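# Crack the egg, yolk to white bowl, shells to green

## Task

Break the egg open at its middle without crushing it, tip its single firm yolk (there is no white) into the white bowl, and drop both shell halves into the dark green waste bowl. The shell splits cleanly only when knocked or pressed firmly at its midline, by a fingertip, the table or similar. Before the halves separate, pressing near either end, or pressing very hard anywhere, crushes the egg and fails the job. Once cracked, the halves may be pulled apart. At the end both bowls must be upright, their contents at rest and not held there by the robot, and the hands must have let go and withdrawn.

## Robot and tools

Robot: two arms, left_arm and right_arm, facing each other across a table. left_arm's base is on the +y side. The names are not image sides. Each arm ends in an identical five-finger right hand, so hand numbers and axes mean the same on both.

Scene frame: origin on the table top midway between the arm bases, table at z = 0, +z up. Result state lines give each hand point's position (m), orientation quaternion (wxyz) and velocities in this frame. Printed positions can be off, more so at long reach.

Hand point: a spot 0.05 m in front of the palm, where index pad and thumb tip meet in a pinch. Its +z runs along the straightened fingers (tips reach 0.06-0.07 m beyond it), +y points out of the palm, +x runs across the palm toward the little finger. A wrist bracket on the little-finger side sticks out 0.03 m past the point along +y and 0.11 m across; it can collide.

The row (28 numbers, each in [-1, 1]), used by both motion tools: first left arm dx, dy, dz, rx, ry, rz, then left hand little, ring, middle, index, thumb_bend, thumb_turn, force_limit, speed; then the same 14 for the right arm and hand. Always send all 28.

Arm part of a row: an offset, not a pose. It is measured in the hand point's own axes from that hand point's pose in the most recent result showing it (before any such result, and for later calls within one reply, from where the arm actually is when the action begins). Every row is counted from that same base, not from the previous row. Scale: 1.0 = 0.6 m for dx, dy, dz and 180 degrees for the rotation vector rx, ry, rz. All zeros means go back to that base pose, not hold still. Per control step the commanded pose is clipped to 100 mm and 16 degrees from the measured one.

Hand part of a row: absolute targets. Fingers and thumb_bend: +1 straight/open, -1 fully curled. thumb_turn: +1 beside the palm, -1 across in front of it. A pinch is about index -0.22, thumb_bend -0.75, thumb_turn -0.57. force_limit maps -1..+1 to about 0..10 N at the fingertip (0..15 N for the thumb motors); it only stops closing. speed maps -1..+1 to near zero..full (full travel 0.6 s). For a gentle grip close at speed -0.9 or lower. There is no 'unchanged' value: to keep a hand as is, resend its last eight numbers, or before any, its hand_measured six plus hand_force_limit and hand_speed. A motor moves only when its target changes by 0.01 or more, then locks. A whole-hand wrap fits objects 0.035-0.08 m across with the thumb turned in first.

Tools:
- execute_actions {actions, pictures}: actions is [] (just report state), one action {rows: 1-15 rows, steps: up to 15, default 15, each step 1/30 s, last row repeated}, or one wait {steps: up to 300, counted from the last result, including reply time}. pictures optional boolean.
- move {target, speed, stop_force}: target is one 28-number row as above; each hand point travels a straight path toward its offset pose, both arms finishing together, 0.5-10 s. speed in m/s, 0.002-0.5 (default 0.25); turning up to twice that in rad/s. stop_force in N, 9-40, shared by both arms: an arm's path stops when its wrist sensor feels that much extra push against the motion, then backs up two steps and holds. Use it only with slow, non-rotating moves; omit it when moving off something you press on. Result adds a 'move:' line: done, off_target, moving, held, contact or fault, plus limits (paced = pose clipped, held = steps blocked) and each hand's distance from its target.
- wait {seconds 0-10}: lets time pass, sends nothing.
- zoom_image {camera, region [x0,y0,x1,y1] in pixels, max 504x504}: cameras cam_high, cam_low (672x504), cam_left_wrist, cam_right_wrist (504x504).
- show_instructions: shows the reference page.
- finished_scene {scene}: ends and grades the current scene; irreversible.

Result lines: Wrist force/torque per arm in the end effector axes (noisy, offsets up to ~4 N, saturate near 50 N; 'no reading' is fine). hand_measured, hand_stopped_by (moving, target, force, stalled, fault), hand_load_n (positive = pushed open; near zero means a lost grip) list the six motors in row order. 'Hand target' gives the pose the controller is driving toward. HELD or 'pose unreachable' means part of a command was blocked or changed. MOTOR HOT warns of heating from holding loads.

Cautions: arms are stiff and smoothed (~0.17 s lag); pushing even slightly past a firm contact, or fast touches, can trigger a torque or 150 N force fault that freezes the arm for 10 s. Keep arms and hands from hitting or pressing on each other. Press the egg only at its middle and gently; never squeeze near its ends before it is split. Do not knock anything off the table or tip the bowls. Objects may occasionally be nudged by outside pushes. Release and back away before finishing.

Each tool is called after "Emit:" as name(argument=value, ...), one argument or row to a line, values as JSON.

## Session

Emit:
execute_actions(
  actions=[],
)

Scene clock: 0.00 s of 6600.00 s.
left_arm: end_effector_position=(+0.2345, +0.4348, +0.4811) hand_measured=(+1.000, +1.000, +1.000, +1.000, +1.000, +1.000) hand_load_n=(+0.0, +0.0, +0.0, +0.0, +0.0, +0.0) hand_stopped_by=(target, target, target, target, target, target) hand_force_limit=0.00 hand_speed=-0.80 end_effector_quat_wxyz=(+0.012, +0.363, +0.932, +0.002) end_effector_velocity=(+0.000, +0.000, -0.000) end_effector_angular_velocity=(-0.000, -0.000, +0.001) | right_arm: end_effector_position=(+0.0559, -0.2546, +0.4722) hand_measured=(+1.000, +1.000, +1.000, +1.000, +1.000, +1.000) hand_load_n=(+0.0, +0.0, +0.0, +0.0, +0.0, +0.0) hand_stopped_by=(target, target, target, target, target, target) hand_force_limit=0.00 hand_speed=-0.80 end_effector_quat_wxyz=(-0.008, -0.381, +0.925, +0.013) end_effector_velocity=(+0.000, +0.000, +0.000) end_effector_angular_velocity=(+0.001, -0.001, +0.000)
Joint positions: left_arm=[ 0.53  -1.712  1.325  1.942  1.551 -1.903] | right_arm=[-1.159 -1.728  1.371  1.941  1.545 -1.896]
Joint velocities: left_arm=[ 0.001 -0.     0.001 -0.001  0.     0.   ] | right_arm=[-0.     0.    -0.001 -0.001 -0.    -0.   ]
Wrist force (N, on the end effector, along its own x y z axes, offset not removed): no reading
Wrist torque (N m, same axes, about the end effector's origin, offset not removed): no reading
Hand target (left_arm): +0.234, +0.435, +0.481; +0.012, +0.363, +0.932, +0.002
Hand target (right_arm): +0.056, -0.255, +0.472; -0.008, -0.381, +0.925, +0.013
camera_calibration (this result's frames):
cam_left_wrist: T_world_to_cam=[[0.717069, 0.696917, 0.0109054, -0.478459], [0.566496, -0.591849, 0.573409, -0.153614], [0.406073, -0.404996, -0.819197, 0.606545], [0, 0, 0, 1]] pos_world=[0.183808, 0.488178, 0.590181]
cam_right_wrist: T_world_to_cam=[[-0.636303, 0.769312, 0.0572554, 0.200475], [0.684334, 0.528639, 0.502223, -0.13761], [0.356099, 0.358748, -0.862841, 0.601898], [0, 0, 0, 1]] pos_world=[0.00739877, -0.297411, 0.576974]

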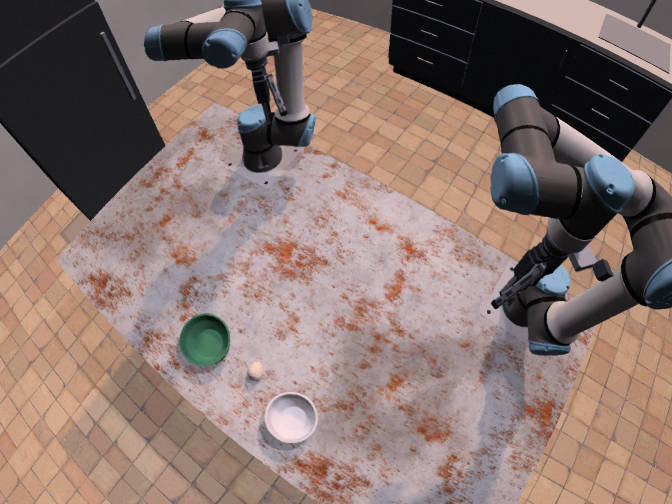

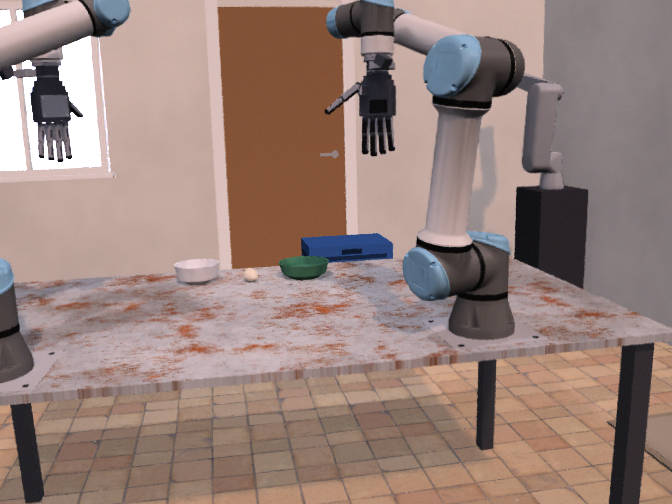

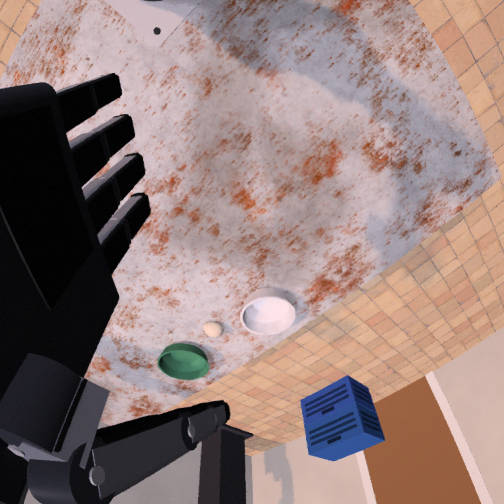

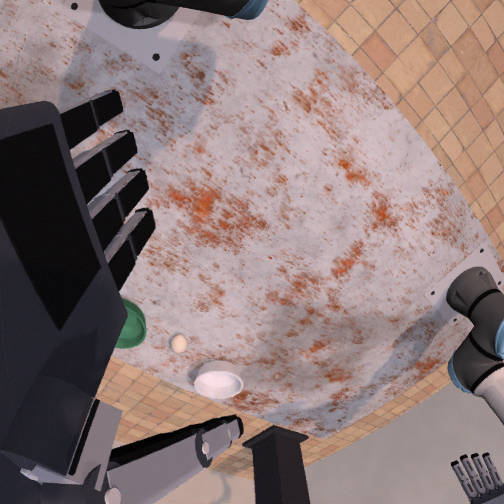

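Emit:
zoom_image(
  camera="cam_high",
  region=[170,300,330,450],
)

Emit:
zoom_image(
  camera="cam_left_wrist",
  region=[150,270,310,400],
)

Emit:
zoom_image(
  camera="cam_right_wrist",
  region=[110,280,270,420],
)

Region (170, 300, 330, 450) of cam_high's 672x504 image, scaled by 3.150, with more detail than that image has; it fills the top 472 rows of this view, and the rest is white.

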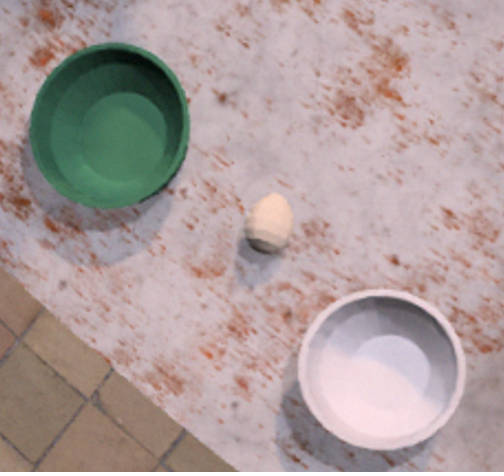

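Region (150, 270, 310, 400) of cam_left_wrist's 504x504 image, scaled by 3.150, with more detail than that image has; it fills the top 410 rows of this view, and the rest is white.

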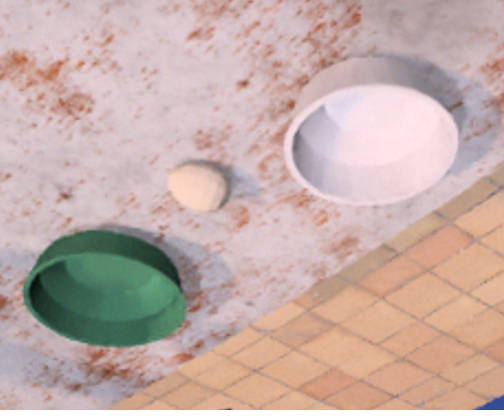

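Region (110, 280, 270, 420) of cam_right_wrist's 504x504 image, scaled by 3.150, with more detail than that image has; it fills the top 441 rows of this view, and the rest is white.

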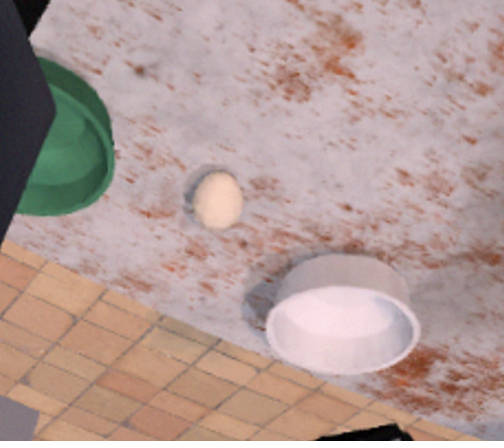

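Emit:
move(
  target=[-0.782,-0.197,0.552,0.2508,-0.1617,-0.3388,-1,-1,0.2,0.3,0.75,-0.85,0.6,-0.3,-0.378,-0.434,0.287,0,0,0,1,1,1,1,1,1,0,-0.8],
  speed=0.25,
)

Scene clock: 91.67 s of 6600.00 s.
left_arm: end_effector_position=(+0.5083, +0.0288, +0.1584) hand_measured=(-1.000, -1.000, +0.200, +0.300, +0.750, -0.850) hand_load_n=(+0.0, +0.0, +0.0, +0.0, +0.0, +0.0) hand_stopped_by=(target, target, target, target, target, target) hand_force_limit=0.60 hand_speed=-0.30 end_effector_quat_wxyz=(-0.096, +0.174, -0.883, +0.426) end_effector_velocity=(+0.001, -0.000, -0.001) end_effector_angular_velocity=(-0.001, +0.003, +0.004) | right_arm: end_effector_position=(+0.3960, -0.2758, +0.2918) hand_measured=(+1.000, +1.000, +1.000, +1.000, +1.000, +1.000) hand_load_n=(+0.0, +0.0, +0.0, +0.0, +0.0, +0.0) hand_stopped_by=(target, target, target, target, target, target) hand_force_limit=0.00 hand_speed=-0.80 end_effector_quat_wxyz=(-0.008, -0.381, +0.925, +0.013) end_effector_velocity=(+0.001, +0.000, -0.001) end_effector_angular_velocity=(+0.000, -0.001, -0.001)
Joint positions: left_arm=[ 0.708 -0.937  1.11   0.51   1.771 -2.954] | right_arm=[-1.501 -1.113  1.128  1.578  1.551 -2.239]
Joint velocities: left_arm=[ 0.     0.002 -0.001 -0.001 -0.001 -0.005] | right_arm=[-0.     0.002 -0.001 -0.001 -0.     0.001]
Wrist force (N, on the end effector, along its own x y z axes, offset not removed): left_arm=[0.1 -2.9 0.3] | right_arm=[-2.5 1.4 0.8]
Wrist torque (N m, same axes, about the end effector's origin, offset not removed): left_arm=[-0.35 -0.26 -0.20] | right_arm=[0.24 0.32 -0.25]
Hand target (left_arm): +0.508, +0.029, +0.158; +0.096, -0.174, +0.883, -0.426
Hand target (right_arm): +0.396, -0.276, +0.292; -0.008, -0.381, +0.925, +0.013
Off the commanded pose (left_arm): 0.000 m, 0 deg.
Off the commanded pose (right_arm): 0.001 m, 0 deg.
After step 90, 85.27 s passed at rest.
move: done
camera_calibration (this result's frames):
cam_left_wrist: T_world_to_cam=[[-0.172142, 0.595041, -0.785044, 0.192622], [0.596417, 0.697226, 0.397697, -0.388449], [0.783999, -0.399754, -0.474914, -0.180196], [0, 0, 0, 1]] pos_world=[0.406109, 0.0841848, 0.220124]
cam_right_wrist: T_world_to_cam=[[-0.636295, 0.769306, 0.057424, 0.443459], [0.684445, 0.528629, 0.502082, -0.268512], [0.355898, 0.358775, -0.862912, 0.332856], [0, 0, 0, 1]] pos_world=[0.347489, -0.318633, 0.396575]

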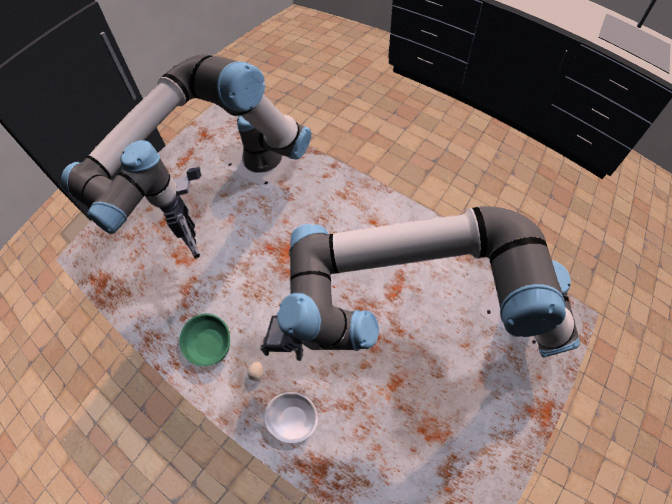

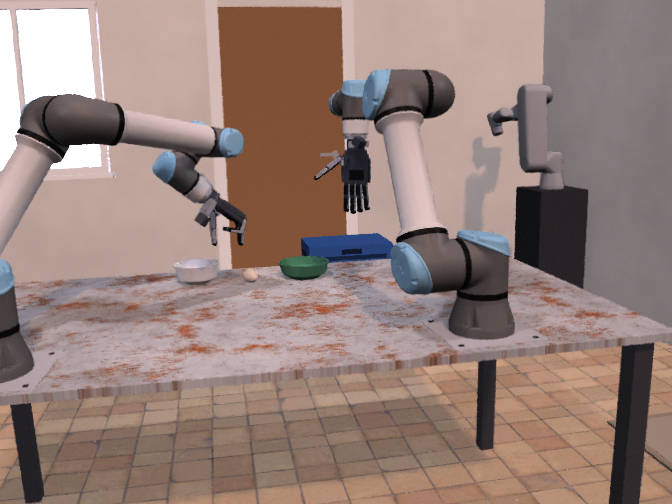

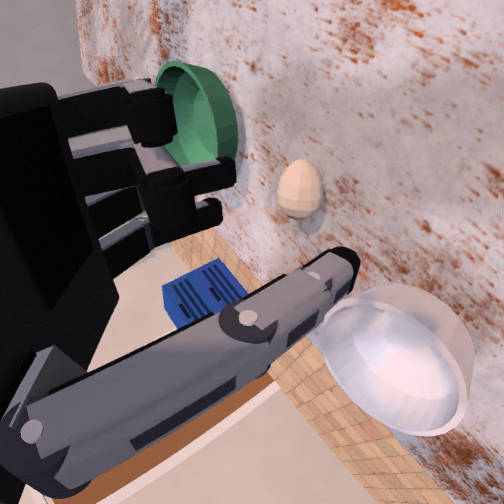

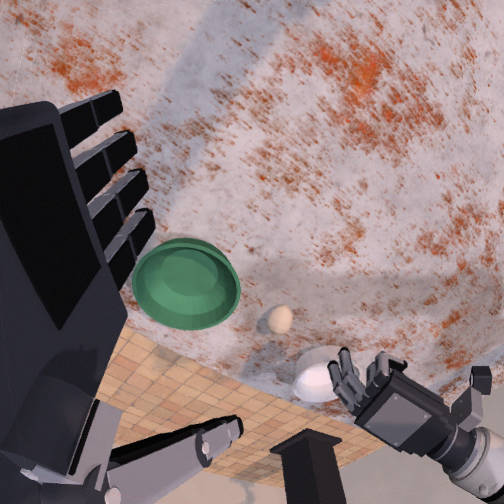

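Emit:
move(
  target=[-0.0768,-0.0167,0.1948,0,0,0,-1,-1,0.2,0.3,0.75,-0.85,0.6,-0.3,0,0,0,0,0,0,1,1,1,1,1,1,0,-0.8],
  speed=0.15,
)

Scene clock: 111.10 s of 6600.00 s.
left_arm: end_effector_position=(+0.5901, -0.0427, +0.0949) hand_measured=(-1.000, -1.000, +0.200, +0.300, +0.750, -0.850) hand_load_n=(+0.0, +0.0, +0.0, +0.0, +0.0, +0.0) hand_stopped_by=(target, target, target, target, target, target) hand_force_limit=0.60 hand_speed=-0.30 end_effector_quat_wxyz=(-0.096, +0.174, -0.883, +0.426) end_effector_velocity=(+0.001, -0.002, -0.000) end_effector_angular_velocity=(+0.001, +0.002, -0.001) | right_arm: end_effector_position=(+0.3960, -0.2758, +0.2918) hand_measured=(+1.000, +1.000, +1.000, +1.000, +1.000, +1.000) hand_load_n=(+0.0, +0.0, +0.0, +0.0, +0.0, +0.0) hand_stopped_by=(target, target, target, target, target, target) hand_force_limit=0.00 hand_speed=-0.80 end_effector_quat_wxyz=(-0.008, -0.381, +0.925, +0.013) end_effector_velocity=(-0.000, -0.000, -0.000) end_effector_angular_velocity=(-0.000, +0.001, +0.002)
Joint positions: left_arm=[ 0.737 -0.571  0.619  0.638  1.793 -2.935] | right_arm=[-1.501 -1.113  1.128  1.578  1.551 -2.239]
Joint velocities: left_arm=[ 0.     0.011 -0.021  0.013  0.001 -0.   ] | right_arm=[-0.     0.001  0.     0.     0.    -0.002]
Wrist force (N, on the end effector, along its own x y z axes, offset not removed): left_arm=[-0.2 -1.6 -0.2] | right_arm=[-2.4 0.7 0.9]
Wrist torque (N m, same axes, about the end effector's origin, offset not removed): left_arm=[-0.24 -0.17 -0.19] | right_arm=[0.15 0.23 -0.25]
Hand target (left_arm): +0.590, -0.043, +0.095; +0.096, -0.174, +0.883, -0.426
Hand target (right_arm): +0.396, -0.276, +0.292; -0.008, -0.381, +0.925, +0.013
Off the commanded pose (left_arm): 0.000 m, 0 deg.
Off the commanded pose (right_arm): 0.000 m, 0 deg.
After step 90, 15.10 s passed at rest.
move: done
camera_calibration (this result's frames):
cam_left_wrist: T_world_to_cam=[[-0.171988, 0.594839, -0.78523, 0.199364], [0.596266, 0.697365, 0.397679, -0.362079], [0.784147, -0.399811, -0.474621, -0.303176], [0, 0, 0, 1]] pos_world=[0.487918, 0.0126986, 0.156644]
cam_right_wrist: T_world_to_cam=[[-0.636292, 0.769307, 0.0574361, 0.443458], [0.684461, 0.528633, 0.502055, -0.268503], [0.355872, 0.358767, -0.862926, 0.332874], [0, 0, 0, 1]] pos_world=[0.347488, -0.31864, 0.396579]

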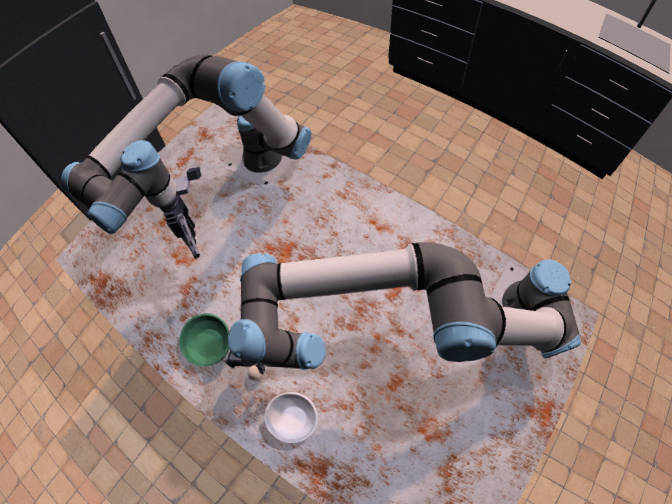

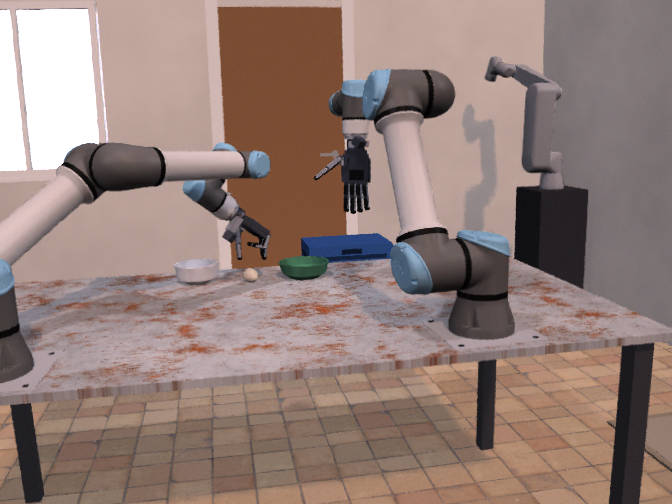

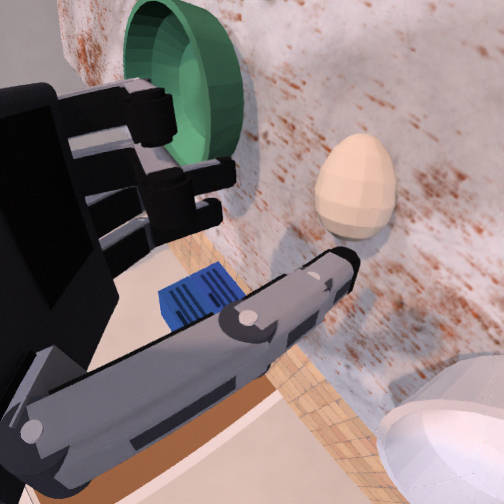

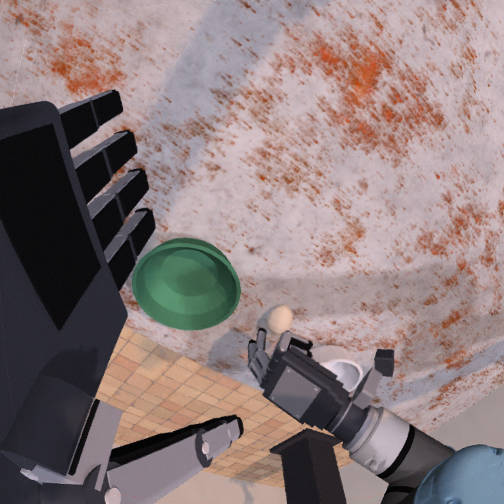

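Emit:
move(
  target=[0.0048,0.085,0.0588,0,0,0,-1,-1,0.2,0.3,0.75,-0.85,0.6,-0.3,0,0,0,0,0,0,1,1,1,1,1,1,0,-0.8],
  speed=0.04,
  stop_force=9,
)

Scene clock: 121.93 s of 6600.00 s.
left_arm: end_effector_position=(+0.5873, -0.0398, +0.0331) hand_measured=(-1.000, -1.000, +0.200, +0.300, +0.750, -0.850) hand_load_n=(+0.0, +0.0, +0.0, +0.0, +0.0, +0.0) hand_stopped_by=(target, target, target, target, target, target) hand_force_limit=0.60 hand_speed=-0.30 end_effector_quat_wxyz=(-0.096, +0.174, -0.883, +0.426) end_effector_velocity=(-0.000, -0.001, -0.001) end_effector_angular_velocity=(-0.001, -0.002, -0.002) | right_arm: end_effector_position=(+0.3960, -0.2758, +0.2918) hand_measured=(+1.000, +1.000, +1.000, +1.000, +1.000, +1.000) hand_load_n=(+0.0, +0.0, +0.0, +0.0, +0.0, +0.0) hand_stopped_by=(target, target, target, target, target, target) hand_force_limit=0.00 hand_speed=-0.80 end_effector_quat_wxyz=(-0.008, -0.381, +0.925, +0.013) end_effector_velocity=(-0.000, +0.000, -0.000) end_effector_angular_velocity=(-0.000, +0.001, -0.000)
Joint positions: left_arm=[ 0.736 -0.558  0.754  0.491  1.792 -2.936] | right_arm=[-1.501 -1.113  1.128  1.578  1.551 -2.239]
Joint velocities: left_arm=[-0.001  0.     0.003 -0.006  0.     0.001] | right_arm=[ 0.     0.     0.001  0.    -0.     0.001]
Wrist force (N, on the end effector, along its own x y z axes, offset not removed): left_arm=[0.1 0.0 0.6] | right_arm=[-1.8 0.5 1.6]
Wrist torque (N m, same axes, about the end effector's origin, offset not removed): left_arm=[-0.04 -0.24 -0.09] | right_arm=[0.07 0.19 -0.16]
Hand target (left_arm): +0.587, -0.040, +0.033; +0.096, -0.174, +0.883, -0.426
Hand target (right_arm): +0.396, -0.276, +0.292; -0.008, -0.381, +0.925, +0.013
Off the commanded pose (left_arm): 0.000 m, 0 deg.
Off the commanded pose (right_arm): 0.000 m, 0 deg.
After step 90, 5.93 s passed at rest.
move: done
camera_calibration (this result's frames):
cam_left_wrist: T_world_to_cam=[[-0.171992, 0.594847, -0.785223, 0.14861], [0.596274, 0.697358, 0.39768, -0.33783], [0.78414, -0.399811, -0.474632, -0.329134], [0, 0, 0, 1]] pos_world=[0.485086, 0.0155966, 0.094823]
cam_right_wrist: T_world_to_cam=[[-0.636284, 0.769314, 0.0574353, 0.443457], [0.684466, 0.528626, 0.502056, -0.268508], [0.355877, 0.358763, -0.862926, 0.332872], [0, 0, 0, 1]] pos_world=[0.347488, -0.318639, 0.39658]

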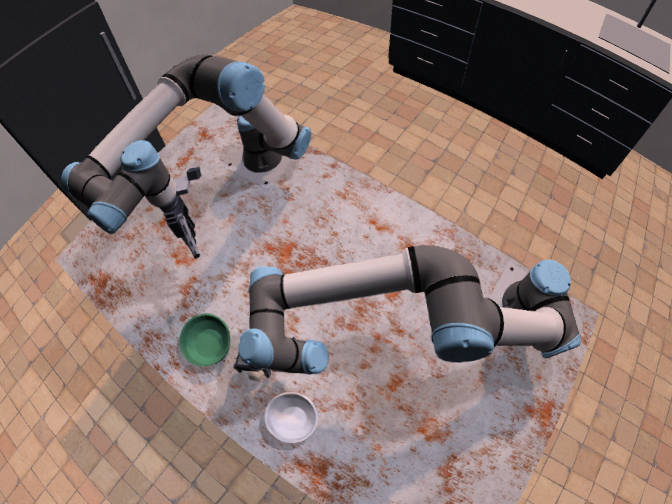

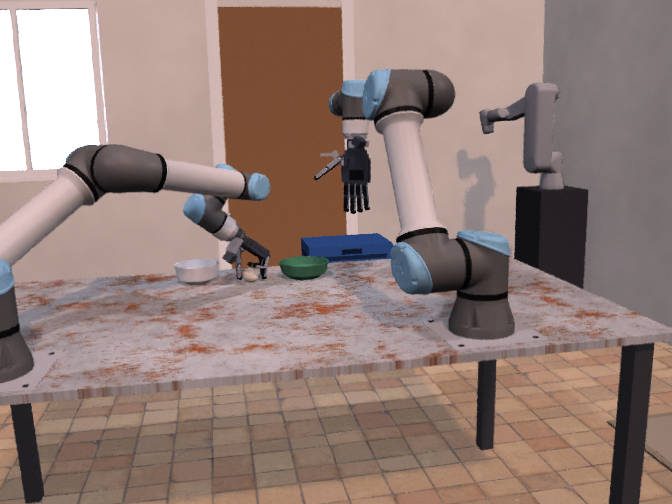

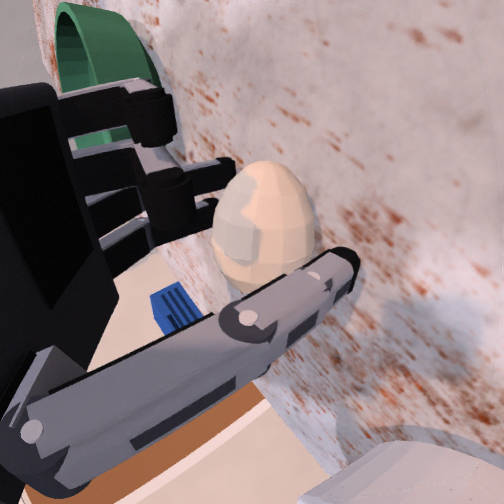

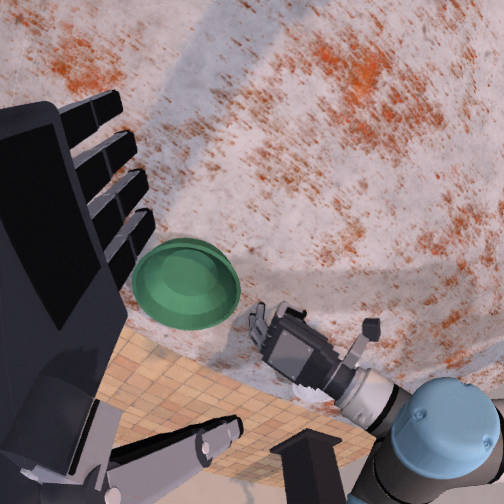

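Emit:
zoom_image(
  camera="cam_low",
  region=[205,225,305,295],
)

Region (205, 225, 305, 295) of cam_low's 672x504 image, scaled by 5.040, with more detail than that image has; it fills the top 353 rows of this view, and the rest is white.

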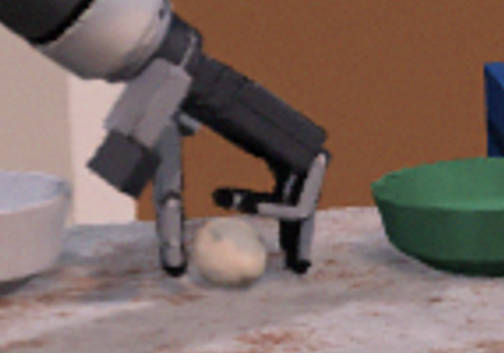

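Emit:
move(
  target=[0,0,0,0,0,0,-1,-1,0.2,-0.4,0.2,-0.85,0.6,-0.85,0,0,0,0,0,0,1,1,1,1,1,1,0,-0.8],
  speed=0.04,
)

Scene clock: 127.90 s of 6600.00 s.
left_arm: end_effector_position=(+0.5873, -0.0398, +0.0331) hand_measured=(-1.000, -1.000, +0.200, -0.062, +0.506, -0.850) hand_load_n=(+0.0, +0.0, +0.0, +11.5, +11.5, -0.5) hand_stopped_by=(target, target, target, force, force, target) hand_force_limit=0.60 hand_speed=-0.85 end_effector_quat_wxyz=(-0.096, +0.174, -0.883, +0.426) end_effector_velocity=(-0.001, -0.001, +0.000) end_effector_angular_velocity=(-0.001, -0.001, -0.002) | right_arm: end_effector_position=(+0.3960, -0.2758, +0.2918) hand_measured=(+1.000, +1.000, +1.000, +1.000, +1.000, +1.000) hand_load_n=(+0.0, +0.0, +0.0, +0.0, +0.0, +0.0) hand_stopped_by=(target, target, target, target, target, target) hand_force_limit=0.00 hand_speed=-0.80 end_effector_quat_wxyz=(-0.008, -0.381, +0.925, +0.013) end_effector_velocity=(+0.000, +0.000, -0.000) end_effector_angular_velocity=(-0.000, -0.001, -0.001)
Joint positions: left_arm=[ 0.736 -0.558  0.754  0.491  1.792 -2.936] | right_arm=[-1.501 -1.113  1.128  1.578  1.551 -2.239]
Joint velocities: left_arm=[-0.002 -0.     0.    -0.002 -0.     0.   ] | right_arm=[ 0.     0.    -0.001 -0.001  0.     0.001]
Wrist force (N, on the end effector, along its own x y z axes, offset not removed): left_arm=[-1.5 -1.3 1.3] | right_arm=[-3.1 -0.4 0.3]
Wrist torque (N m, same axes, about the end effector's origin, offset not removed): left_arm=[-0.32 -0.03 -0.30] | right_arm=[-0.02 0.35 -0.29]
Hand target (left_arm): +0.587, -0.040, +0.033; +0.096, -0.174, +0.883, -0.426
Hand target (right_arm): +0.396, -0.276, +0.292; -0.008, -0.381, +0.925, +0.013
Off the commanded pose (left_arm): 0.000 m, 0 deg.
Off the commanded pose (right_arm): 0.000 m, 0 deg.
After step 90, 1.00 s passed at rest.
move: done
camera_calibration (this result's frames):
cam_left_wrist: T_world_to_cam=[[-0.172011, 0.594866, -0.785205, 0.148601], [0.596279, 0.697351, 0.397685, -0.337823], [0.784133, -0.399795, -0.474658, -0.329136], [0, 0, 0, 1]] pos_world=[0.485084, 0.0155969, 0.0948022]
cam_right_wrist: T_world_to_cam=[[-0.636292, 0.769307, 0.0574358, 0.443457], [0.684461, 0.528633, 0.502056, -0.268503], [0.355873, 0.358767, -0.862926, 0.332875], [0, 0, 0, 1]] pos_world=[0.347488, -0.31864, 0.39658]

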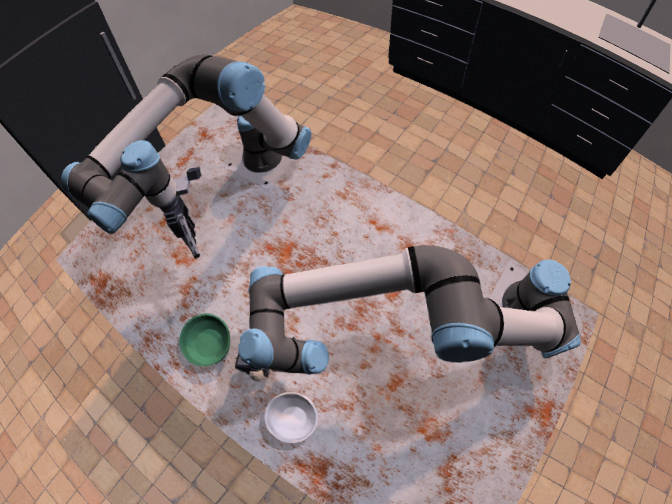

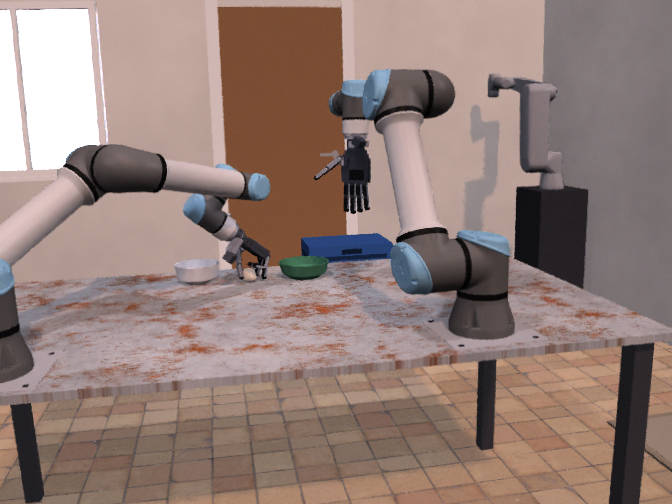

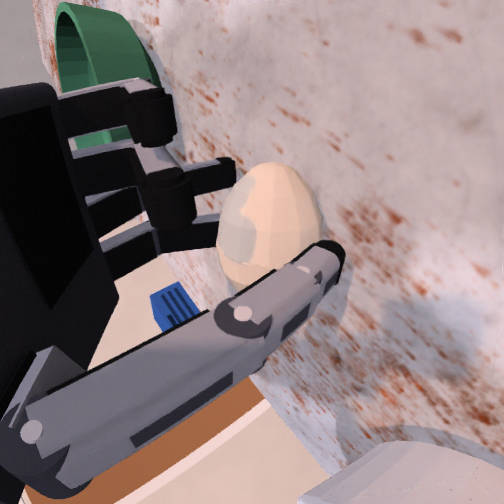

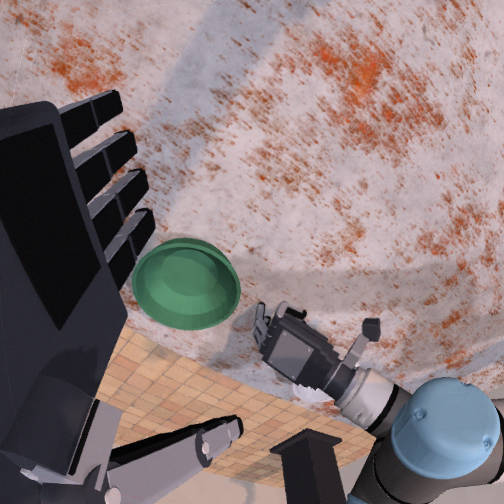

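Emit:
move(
  target=[0.0742,-0.0412,-0.166,0,0,0,-1,-1,0.2,-0.4,0.2,-0.85,0.6,-0.85,-0.189,-0.103,0.153,0,0,0,1,1,1,1,1,1,0,-0.8],
  speed=0.15,
)

Emit:
move(
  target=[0.276,-0.0083,-0.190,0,0,0,-1,-1,0.2,-0.4,0.2,-0.85,0.6,-0.85,0,0,0,0,0,0,1,1,1,1,1,1,0,-0.8],
  speed=0.2,
)

Scene clock: 151.73 s of 6600.00 s.
left_arm: end_effector_position=(+0.5201, +0.0000, +0.1131) hand_measured=(-1.000, -1.000, +0.200, -0.062, +0.506, -0.850) hand_load_n=(+0.0, +0.0, +0.0, +11.5, +11.5, -0.5) hand_stopped_by=(target, target, target, force, force, target) hand_force_limit=0.60 hand_speed=-0.85 end_effector_quat_wxyz=(-0.096, +0.174, -0.883, +0.426) end_effector_velocity=(-0.000, +0.000, +0.001) end_effector_angular_velocity=(-0.001, -0.001, +0.001) | right_arm: end_effector_position=(+0.5177, -0.2380, +0.1980) hand_measured=(+1.000, +1.000, +1.000, +1.000, +1.000, +1.000) hand_load_n=(+0.0, +0.0, +0.0, +0.0, +0.0, +0.0) hand_stopped_by=(target, target, target, target, target, target) hand_force_limit=0.00 hand_speed=-0.80 end_effector_quat_wxyz=(-0.008, -0.381, +0.925, +0.013) end_effector_velocity=(+0.002, +0.000, -0.001) end_effector_angular_velocity=(-0.002, +0.002, +0.001)
Joint positions: left_arm=[ 0.694 -0.84   1.065  0.457  1.76  -2.963] | right_arm=[-1.462 -0.723  0.722  1.593  1.55  -2.2  ]
Joint velocities: left_arm=[-0.    -0.003  0.002 -0.001 -0.001 -0.001] | right_arm=[ 0.001  0.008 -0.012  0.006  0.002 -0.   ]
Wrist force (N, on the end effector, along its own x y z axes, offset not removed): left_arm=[-1.0 -0.3 2.0] | right_arm=[-3.2 -0.1 0.1]
Wrist torque (N m, same axes, about the end effector's origin, offset not removed): left_arm=[-0.20 -0.13 -0.18] | right_arm=[0.06 0.37 -0.31]
Hand target (left_arm): +0.520, +0.000, +0.113; +0.096, -0.174, +0.883, -0.426
Hand target (right_arm): +0.518, -0.238, +0.198; -0.008, -0.381, +0.925, +0.013
Off the commanded pose (left_arm): 0.000 m, 0 deg.
Off the commanded pose (right_arm): 0.000 m, 0 deg.
After step 90, 19.30 s passed at rest.
move: done
camera_calibration (this result's frames):
cam_left_wrist: T_world_to_cam=[[-0.172063, 0.594912, -0.785159, 0.176205], [0.596315, 0.697323, 0.39768, -0.357359], [0.784094, -0.399776, -0.474738, -0.222579], [0, 0, 0, 1]] pos_world=[0.41794, 0.0553861, 0.174797]
cam_right_wrist: T_world_to_cam=[[-0.636269, 0.769326, 0.0574466, 0.497196], [0.684397, 0.528525, 0.502257, -0.324808], [0.356037, 0.358887, -0.862808, 0.194935], [0, 0, 0, 1]] pos_world=[0.469244, -0.280796, 0.302767]

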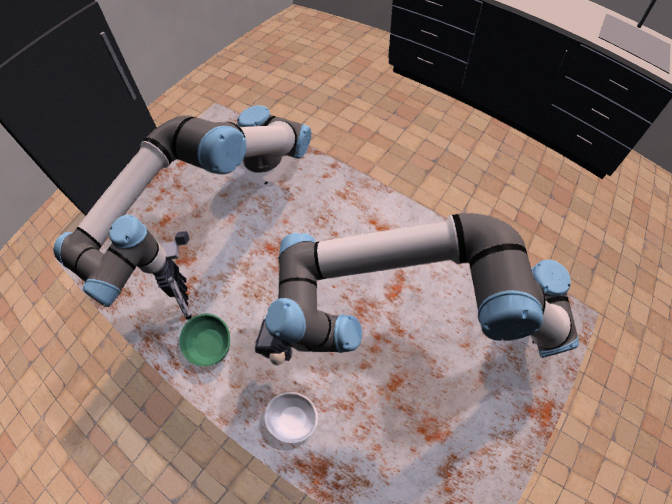

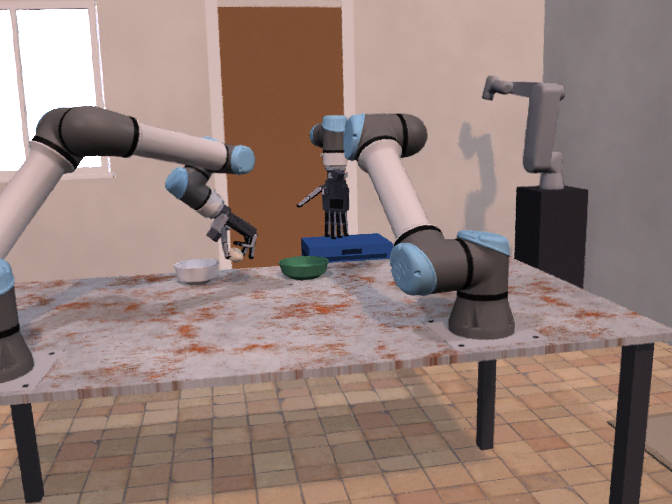

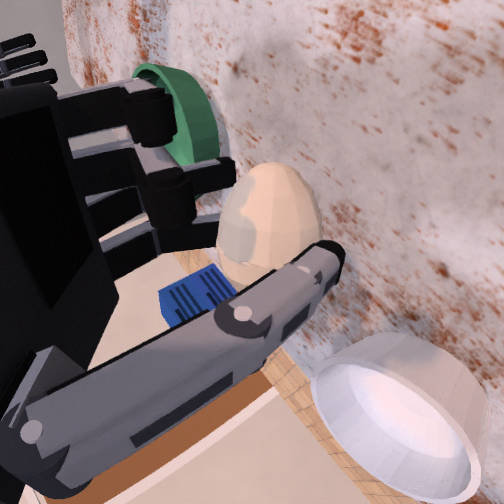

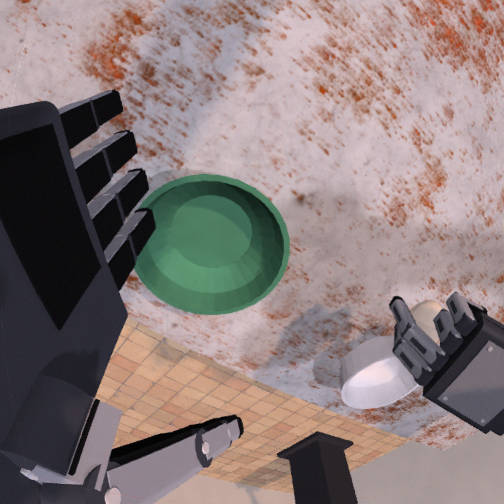

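Scene clock: 153.27 s of 6600.00 s.
left_arm: end_effector_position=(+0.3325, +0.0143, +0.1838) hand_measured=(-1.000, -1.000, +0.200, -0.062, +0.506, -0.850) hand_load_n=(+0.0, +0.0, +0.0, +11.5, +11.5, -0.5) hand_stopped_by=(target, target, target, force, force, target) hand_force_limit=0.60 hand_speed=-0.85 end_effector_quat_wxyz=(-0.096, +0.174, -0.883, +0.426) end_effector_velocity=(-0.002, -0.001, +0.001) end_effector_angular_velocity=(-0.001, -0.000, -0.000) | right_arm: end_effector_position=(+0.5177, -0.2380, +0.1980) hand_measured=(+1.000, +1.000, +1.000, +1.000, +1.000, +1.000) hand_load_n=(+0.0, +0.0, +0.0, +0.0, +0.0, +0.0) hand_stopped_by=(target, target, target, target, target, target) hand_force_limit=0.00 hand_speed=-0.80 end_effector_quat_wxyz=(-0.008, -0.381, +0.925, +0.013) end_effector_velocity=(-0.000, +0.000, -0.001) end_effector_angular_velocity=(-0.000, +0.002, +0.001)
Joint positions: left_arm=[ 0.397 -1.234  1.492  0.41   1.527 -3.148] | right_arm=[-1.462 -0.723  0.722  1.593  1.55  -2.2  ]
Joint velocities: left_arm=[-0.004 -0.003  0.002 -0.001 -0.003 -0.002] | right_arm=[ 0.     0.001  0.001 -0.    -0.    -0.001]
Wrist force (N, on the end effector, along its own x y z axes, offset not removed): left_arm=[-1.1 -0.7 0.4] | right_arm=[-1.9 1.1 1.1]
Wrist torque (N m, same axes, about the end effector's origin, offset not removed): left_arm=[-0.08 -0.03 -0.14] | right_arm=[0.21 0.19 -0.19]
Hand target (left_arm): +0.332, +0.014, +0.184; +0.096, -0.174, +0.883, -0.426
Hand target (right_arm): +0.518, -0.238, +0.198; -0.008, -0.381, +0.925, +0.013
Off the commanded pose (left_arm): 0.000 m, 0 deg.
Off the commanded pose (right_arm): 0.000 m, 0 deg.
move: done
camera_calibration (this result's frames):
cam_left_wrist: T_world_to_cam=[[-0.172236, 0.594988, -0.785063, 0.191009], [0.596438, 0.697266, 0.397595, -0.283538], [0.783962, -0.399761, -0.474968, -0.0360844], [0, 0, 0, 1]] pos_world=[0.2303, 0.0696278, 0.245548]
cam_right_wrist: T_world_to_cam=[[-0.636281, 0.769319, 0.0574031, 0.497208], [0.684386, 0.52856, 0.502235, -0.324784], [0.356038, 0.358848, -0.862824, 0.194927], [0, 0, 0, 1]] pos_world=[0.46924, -0.280793, 0.302765]

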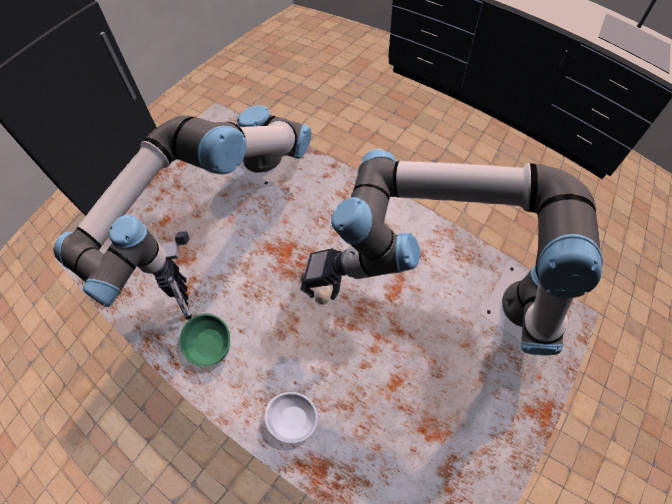

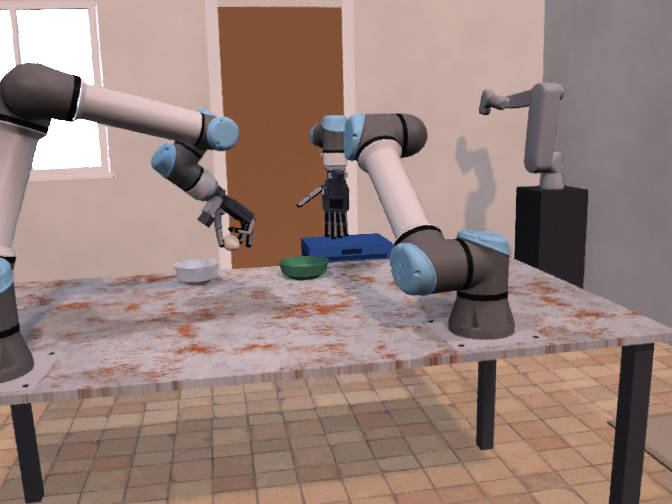

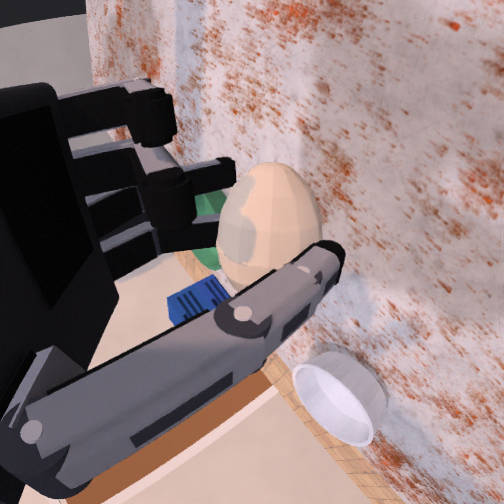

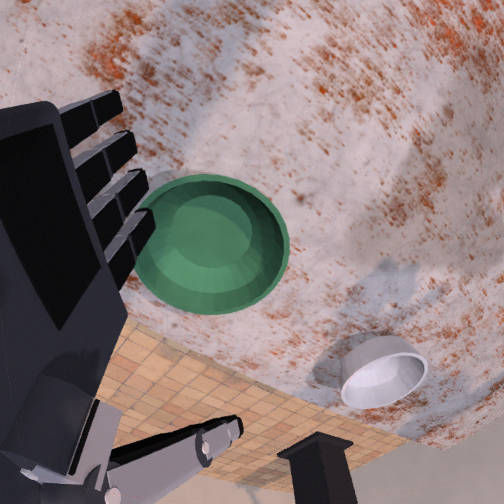

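Emit:
move(
  target=[0.0408,0.3005,-0.0492,0,0,0,-1,-1,0.2,-0.4,0.2,-0.85,0.6,-0.85,-0.1417,0.0522,0.0967,0,-0.139,0,1,1,1,1,1,1,0,-0.8],
  speed=0.15,
)

Scene clock: 189.63 s of 6600.00 s.
left_arm: end_effector_position=(+0.2599, +0.1296, +0.0599) hand_measured=(-1.000, -1.000, +0.200, -0.062, +0.506, -0.850) hand_load_n=(+0.0, +0.0, +0.0, +11.5, +11.5, -0.5) hand_stopped_by=(target, target, target, force, force, target) hand_force_limit=0.60 hand_speed=-0.85 end_effector_quat_wxyz=(-0.096, +0.174, -0.883, +0.426) end_effector_velocity=(-0.000, +0.000, -0.001) end_effector_angular_velocity=(-0.000, -0.002, -0.001) | right_arm: end_effector_position=(+0.5545, -0.1548, +0.1406) hand_measured=(+1.000, +1.000, +1.000, +1.000, +1.000, +1.000) hand_load_n=(+0.0, +0.0, +0.0, +0.0, +0.0, +0.0) hand_stopped_by=(target, target, target, target, target, target) hand_force_limit=0.00 hand_speed=-0.80 end_effector_quat_wxyz=(+0.193, -0.369, +0.904, +0.095) end_effector_velocity=(+0.000, +0.000, -0.001) end_effector_angular_velocity=(+0.003, -0.001, -0.002)
Joint positions: left_arm=[ 0.313 -1.409  2.076  0.005  1.461 -3.201] | right_arm=[-1.433 -0.816  1.035  1.003  1.309 -2.117]
Joint velocities: left_arm=[-0.001 -0.001  0.003 -0.004 -0.001  0.001] | right_arm=[ 0.    -0.     0.003 -0.005 -0.001  0.003]
Wrist force (N, on the end effector, along its own x y z axes, offset not removed): left_arm=[-0.7 0.6 1.6] | right_arm=[-2.2 2.0 0.5]
Wrist torque (N m, same axes, about the end effector's origin, offset not removed): left_arm=[-0.07 -0.15 -0.13] | right_arm=[0.34 0.24 -0.18]
Hand target (left_arm): +0.260, +0.130, +0.060; +0.096, -0.174, +0.883, -0.426
Hand target (right_arm): +0.555, -0.155, +0.141; +0.193, -0.369, +0.904, +0.095
Off the commanded pose (left_arm): 0.000 m, 0 deg.
Off the commanded pose (right_arm): 0.000 m, 0 deg.
After step 90, 31.43 s passed at rest.
move: done
camera_calibration (this result's frames):
cam_left_wrist: T_world_to_cam=[[-0.172301, 0.595028, -0.785018, 0.0126446], [0.596482, 0.69724, 0.397575, -0.271442], [0.783915, -0.399747, -0.475058, 0.00812671], [0, 0, 0, 1]] pos_world=[0.157718, 0.184985, 0.121705]
cam_right_wrist: T_world_to_cam=[[-0.649878, 0.754273, 0.0934394, 0.460046], [0.482589, 0.314534, 0.81742, -0.330615], [0.587168, 0.576316, -0.568413, -0.0334226], [0, 0, 0, 1]] pos_world=[0.47815, -0.223748, 0.208268]

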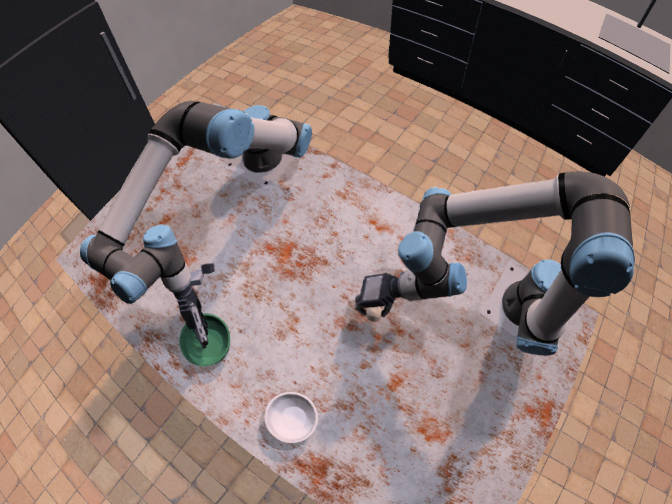

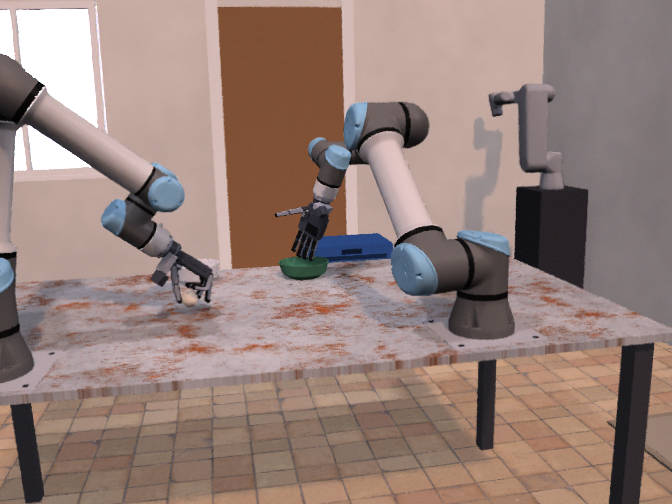

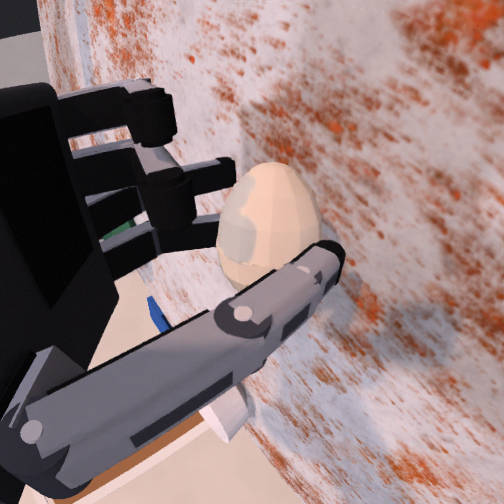

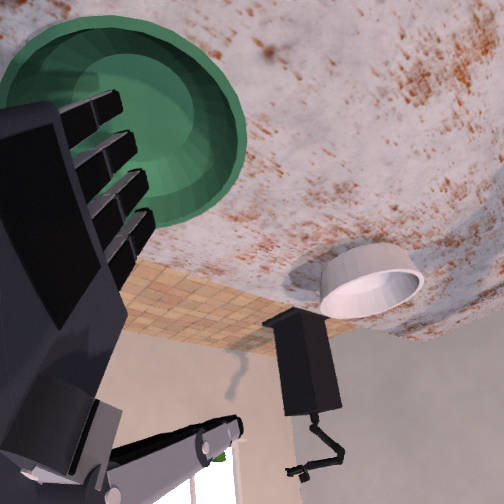

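Emit:
zoom_image(
  camera="cam_high",
  region=[150,270,270,380],
)

Emit:
zoom_image(
  camera="cam_low",
  region=[255,190,365,290],
)

Region (150, 270, 270, 380) of cam_high's 672x504 image, scaled by 4.200, with more detail than that image has; it fills the top 462 rows of this view, and the rest is white.

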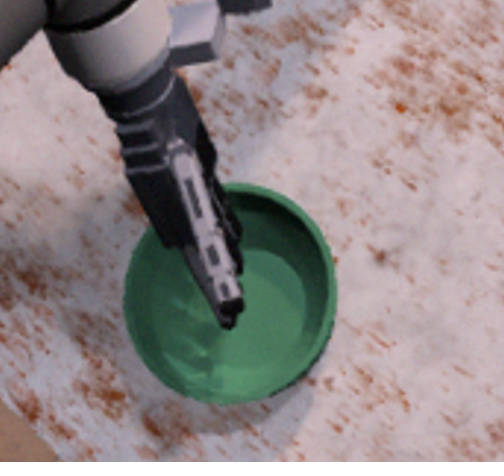

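Region (255, 190, 365, 290) of cam_low's 672x504 image, scaled by 4.582, with more detail than that image has; it fills the top 458 rows of this view, and the rest is white.

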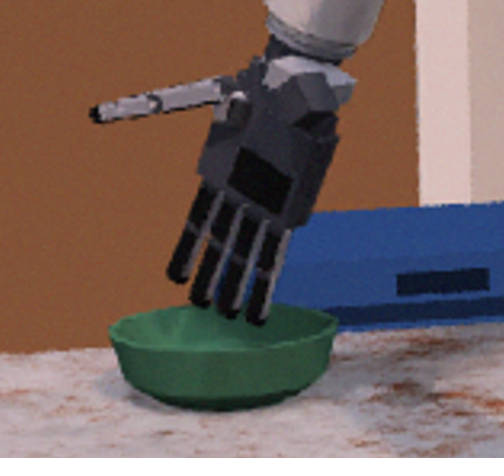

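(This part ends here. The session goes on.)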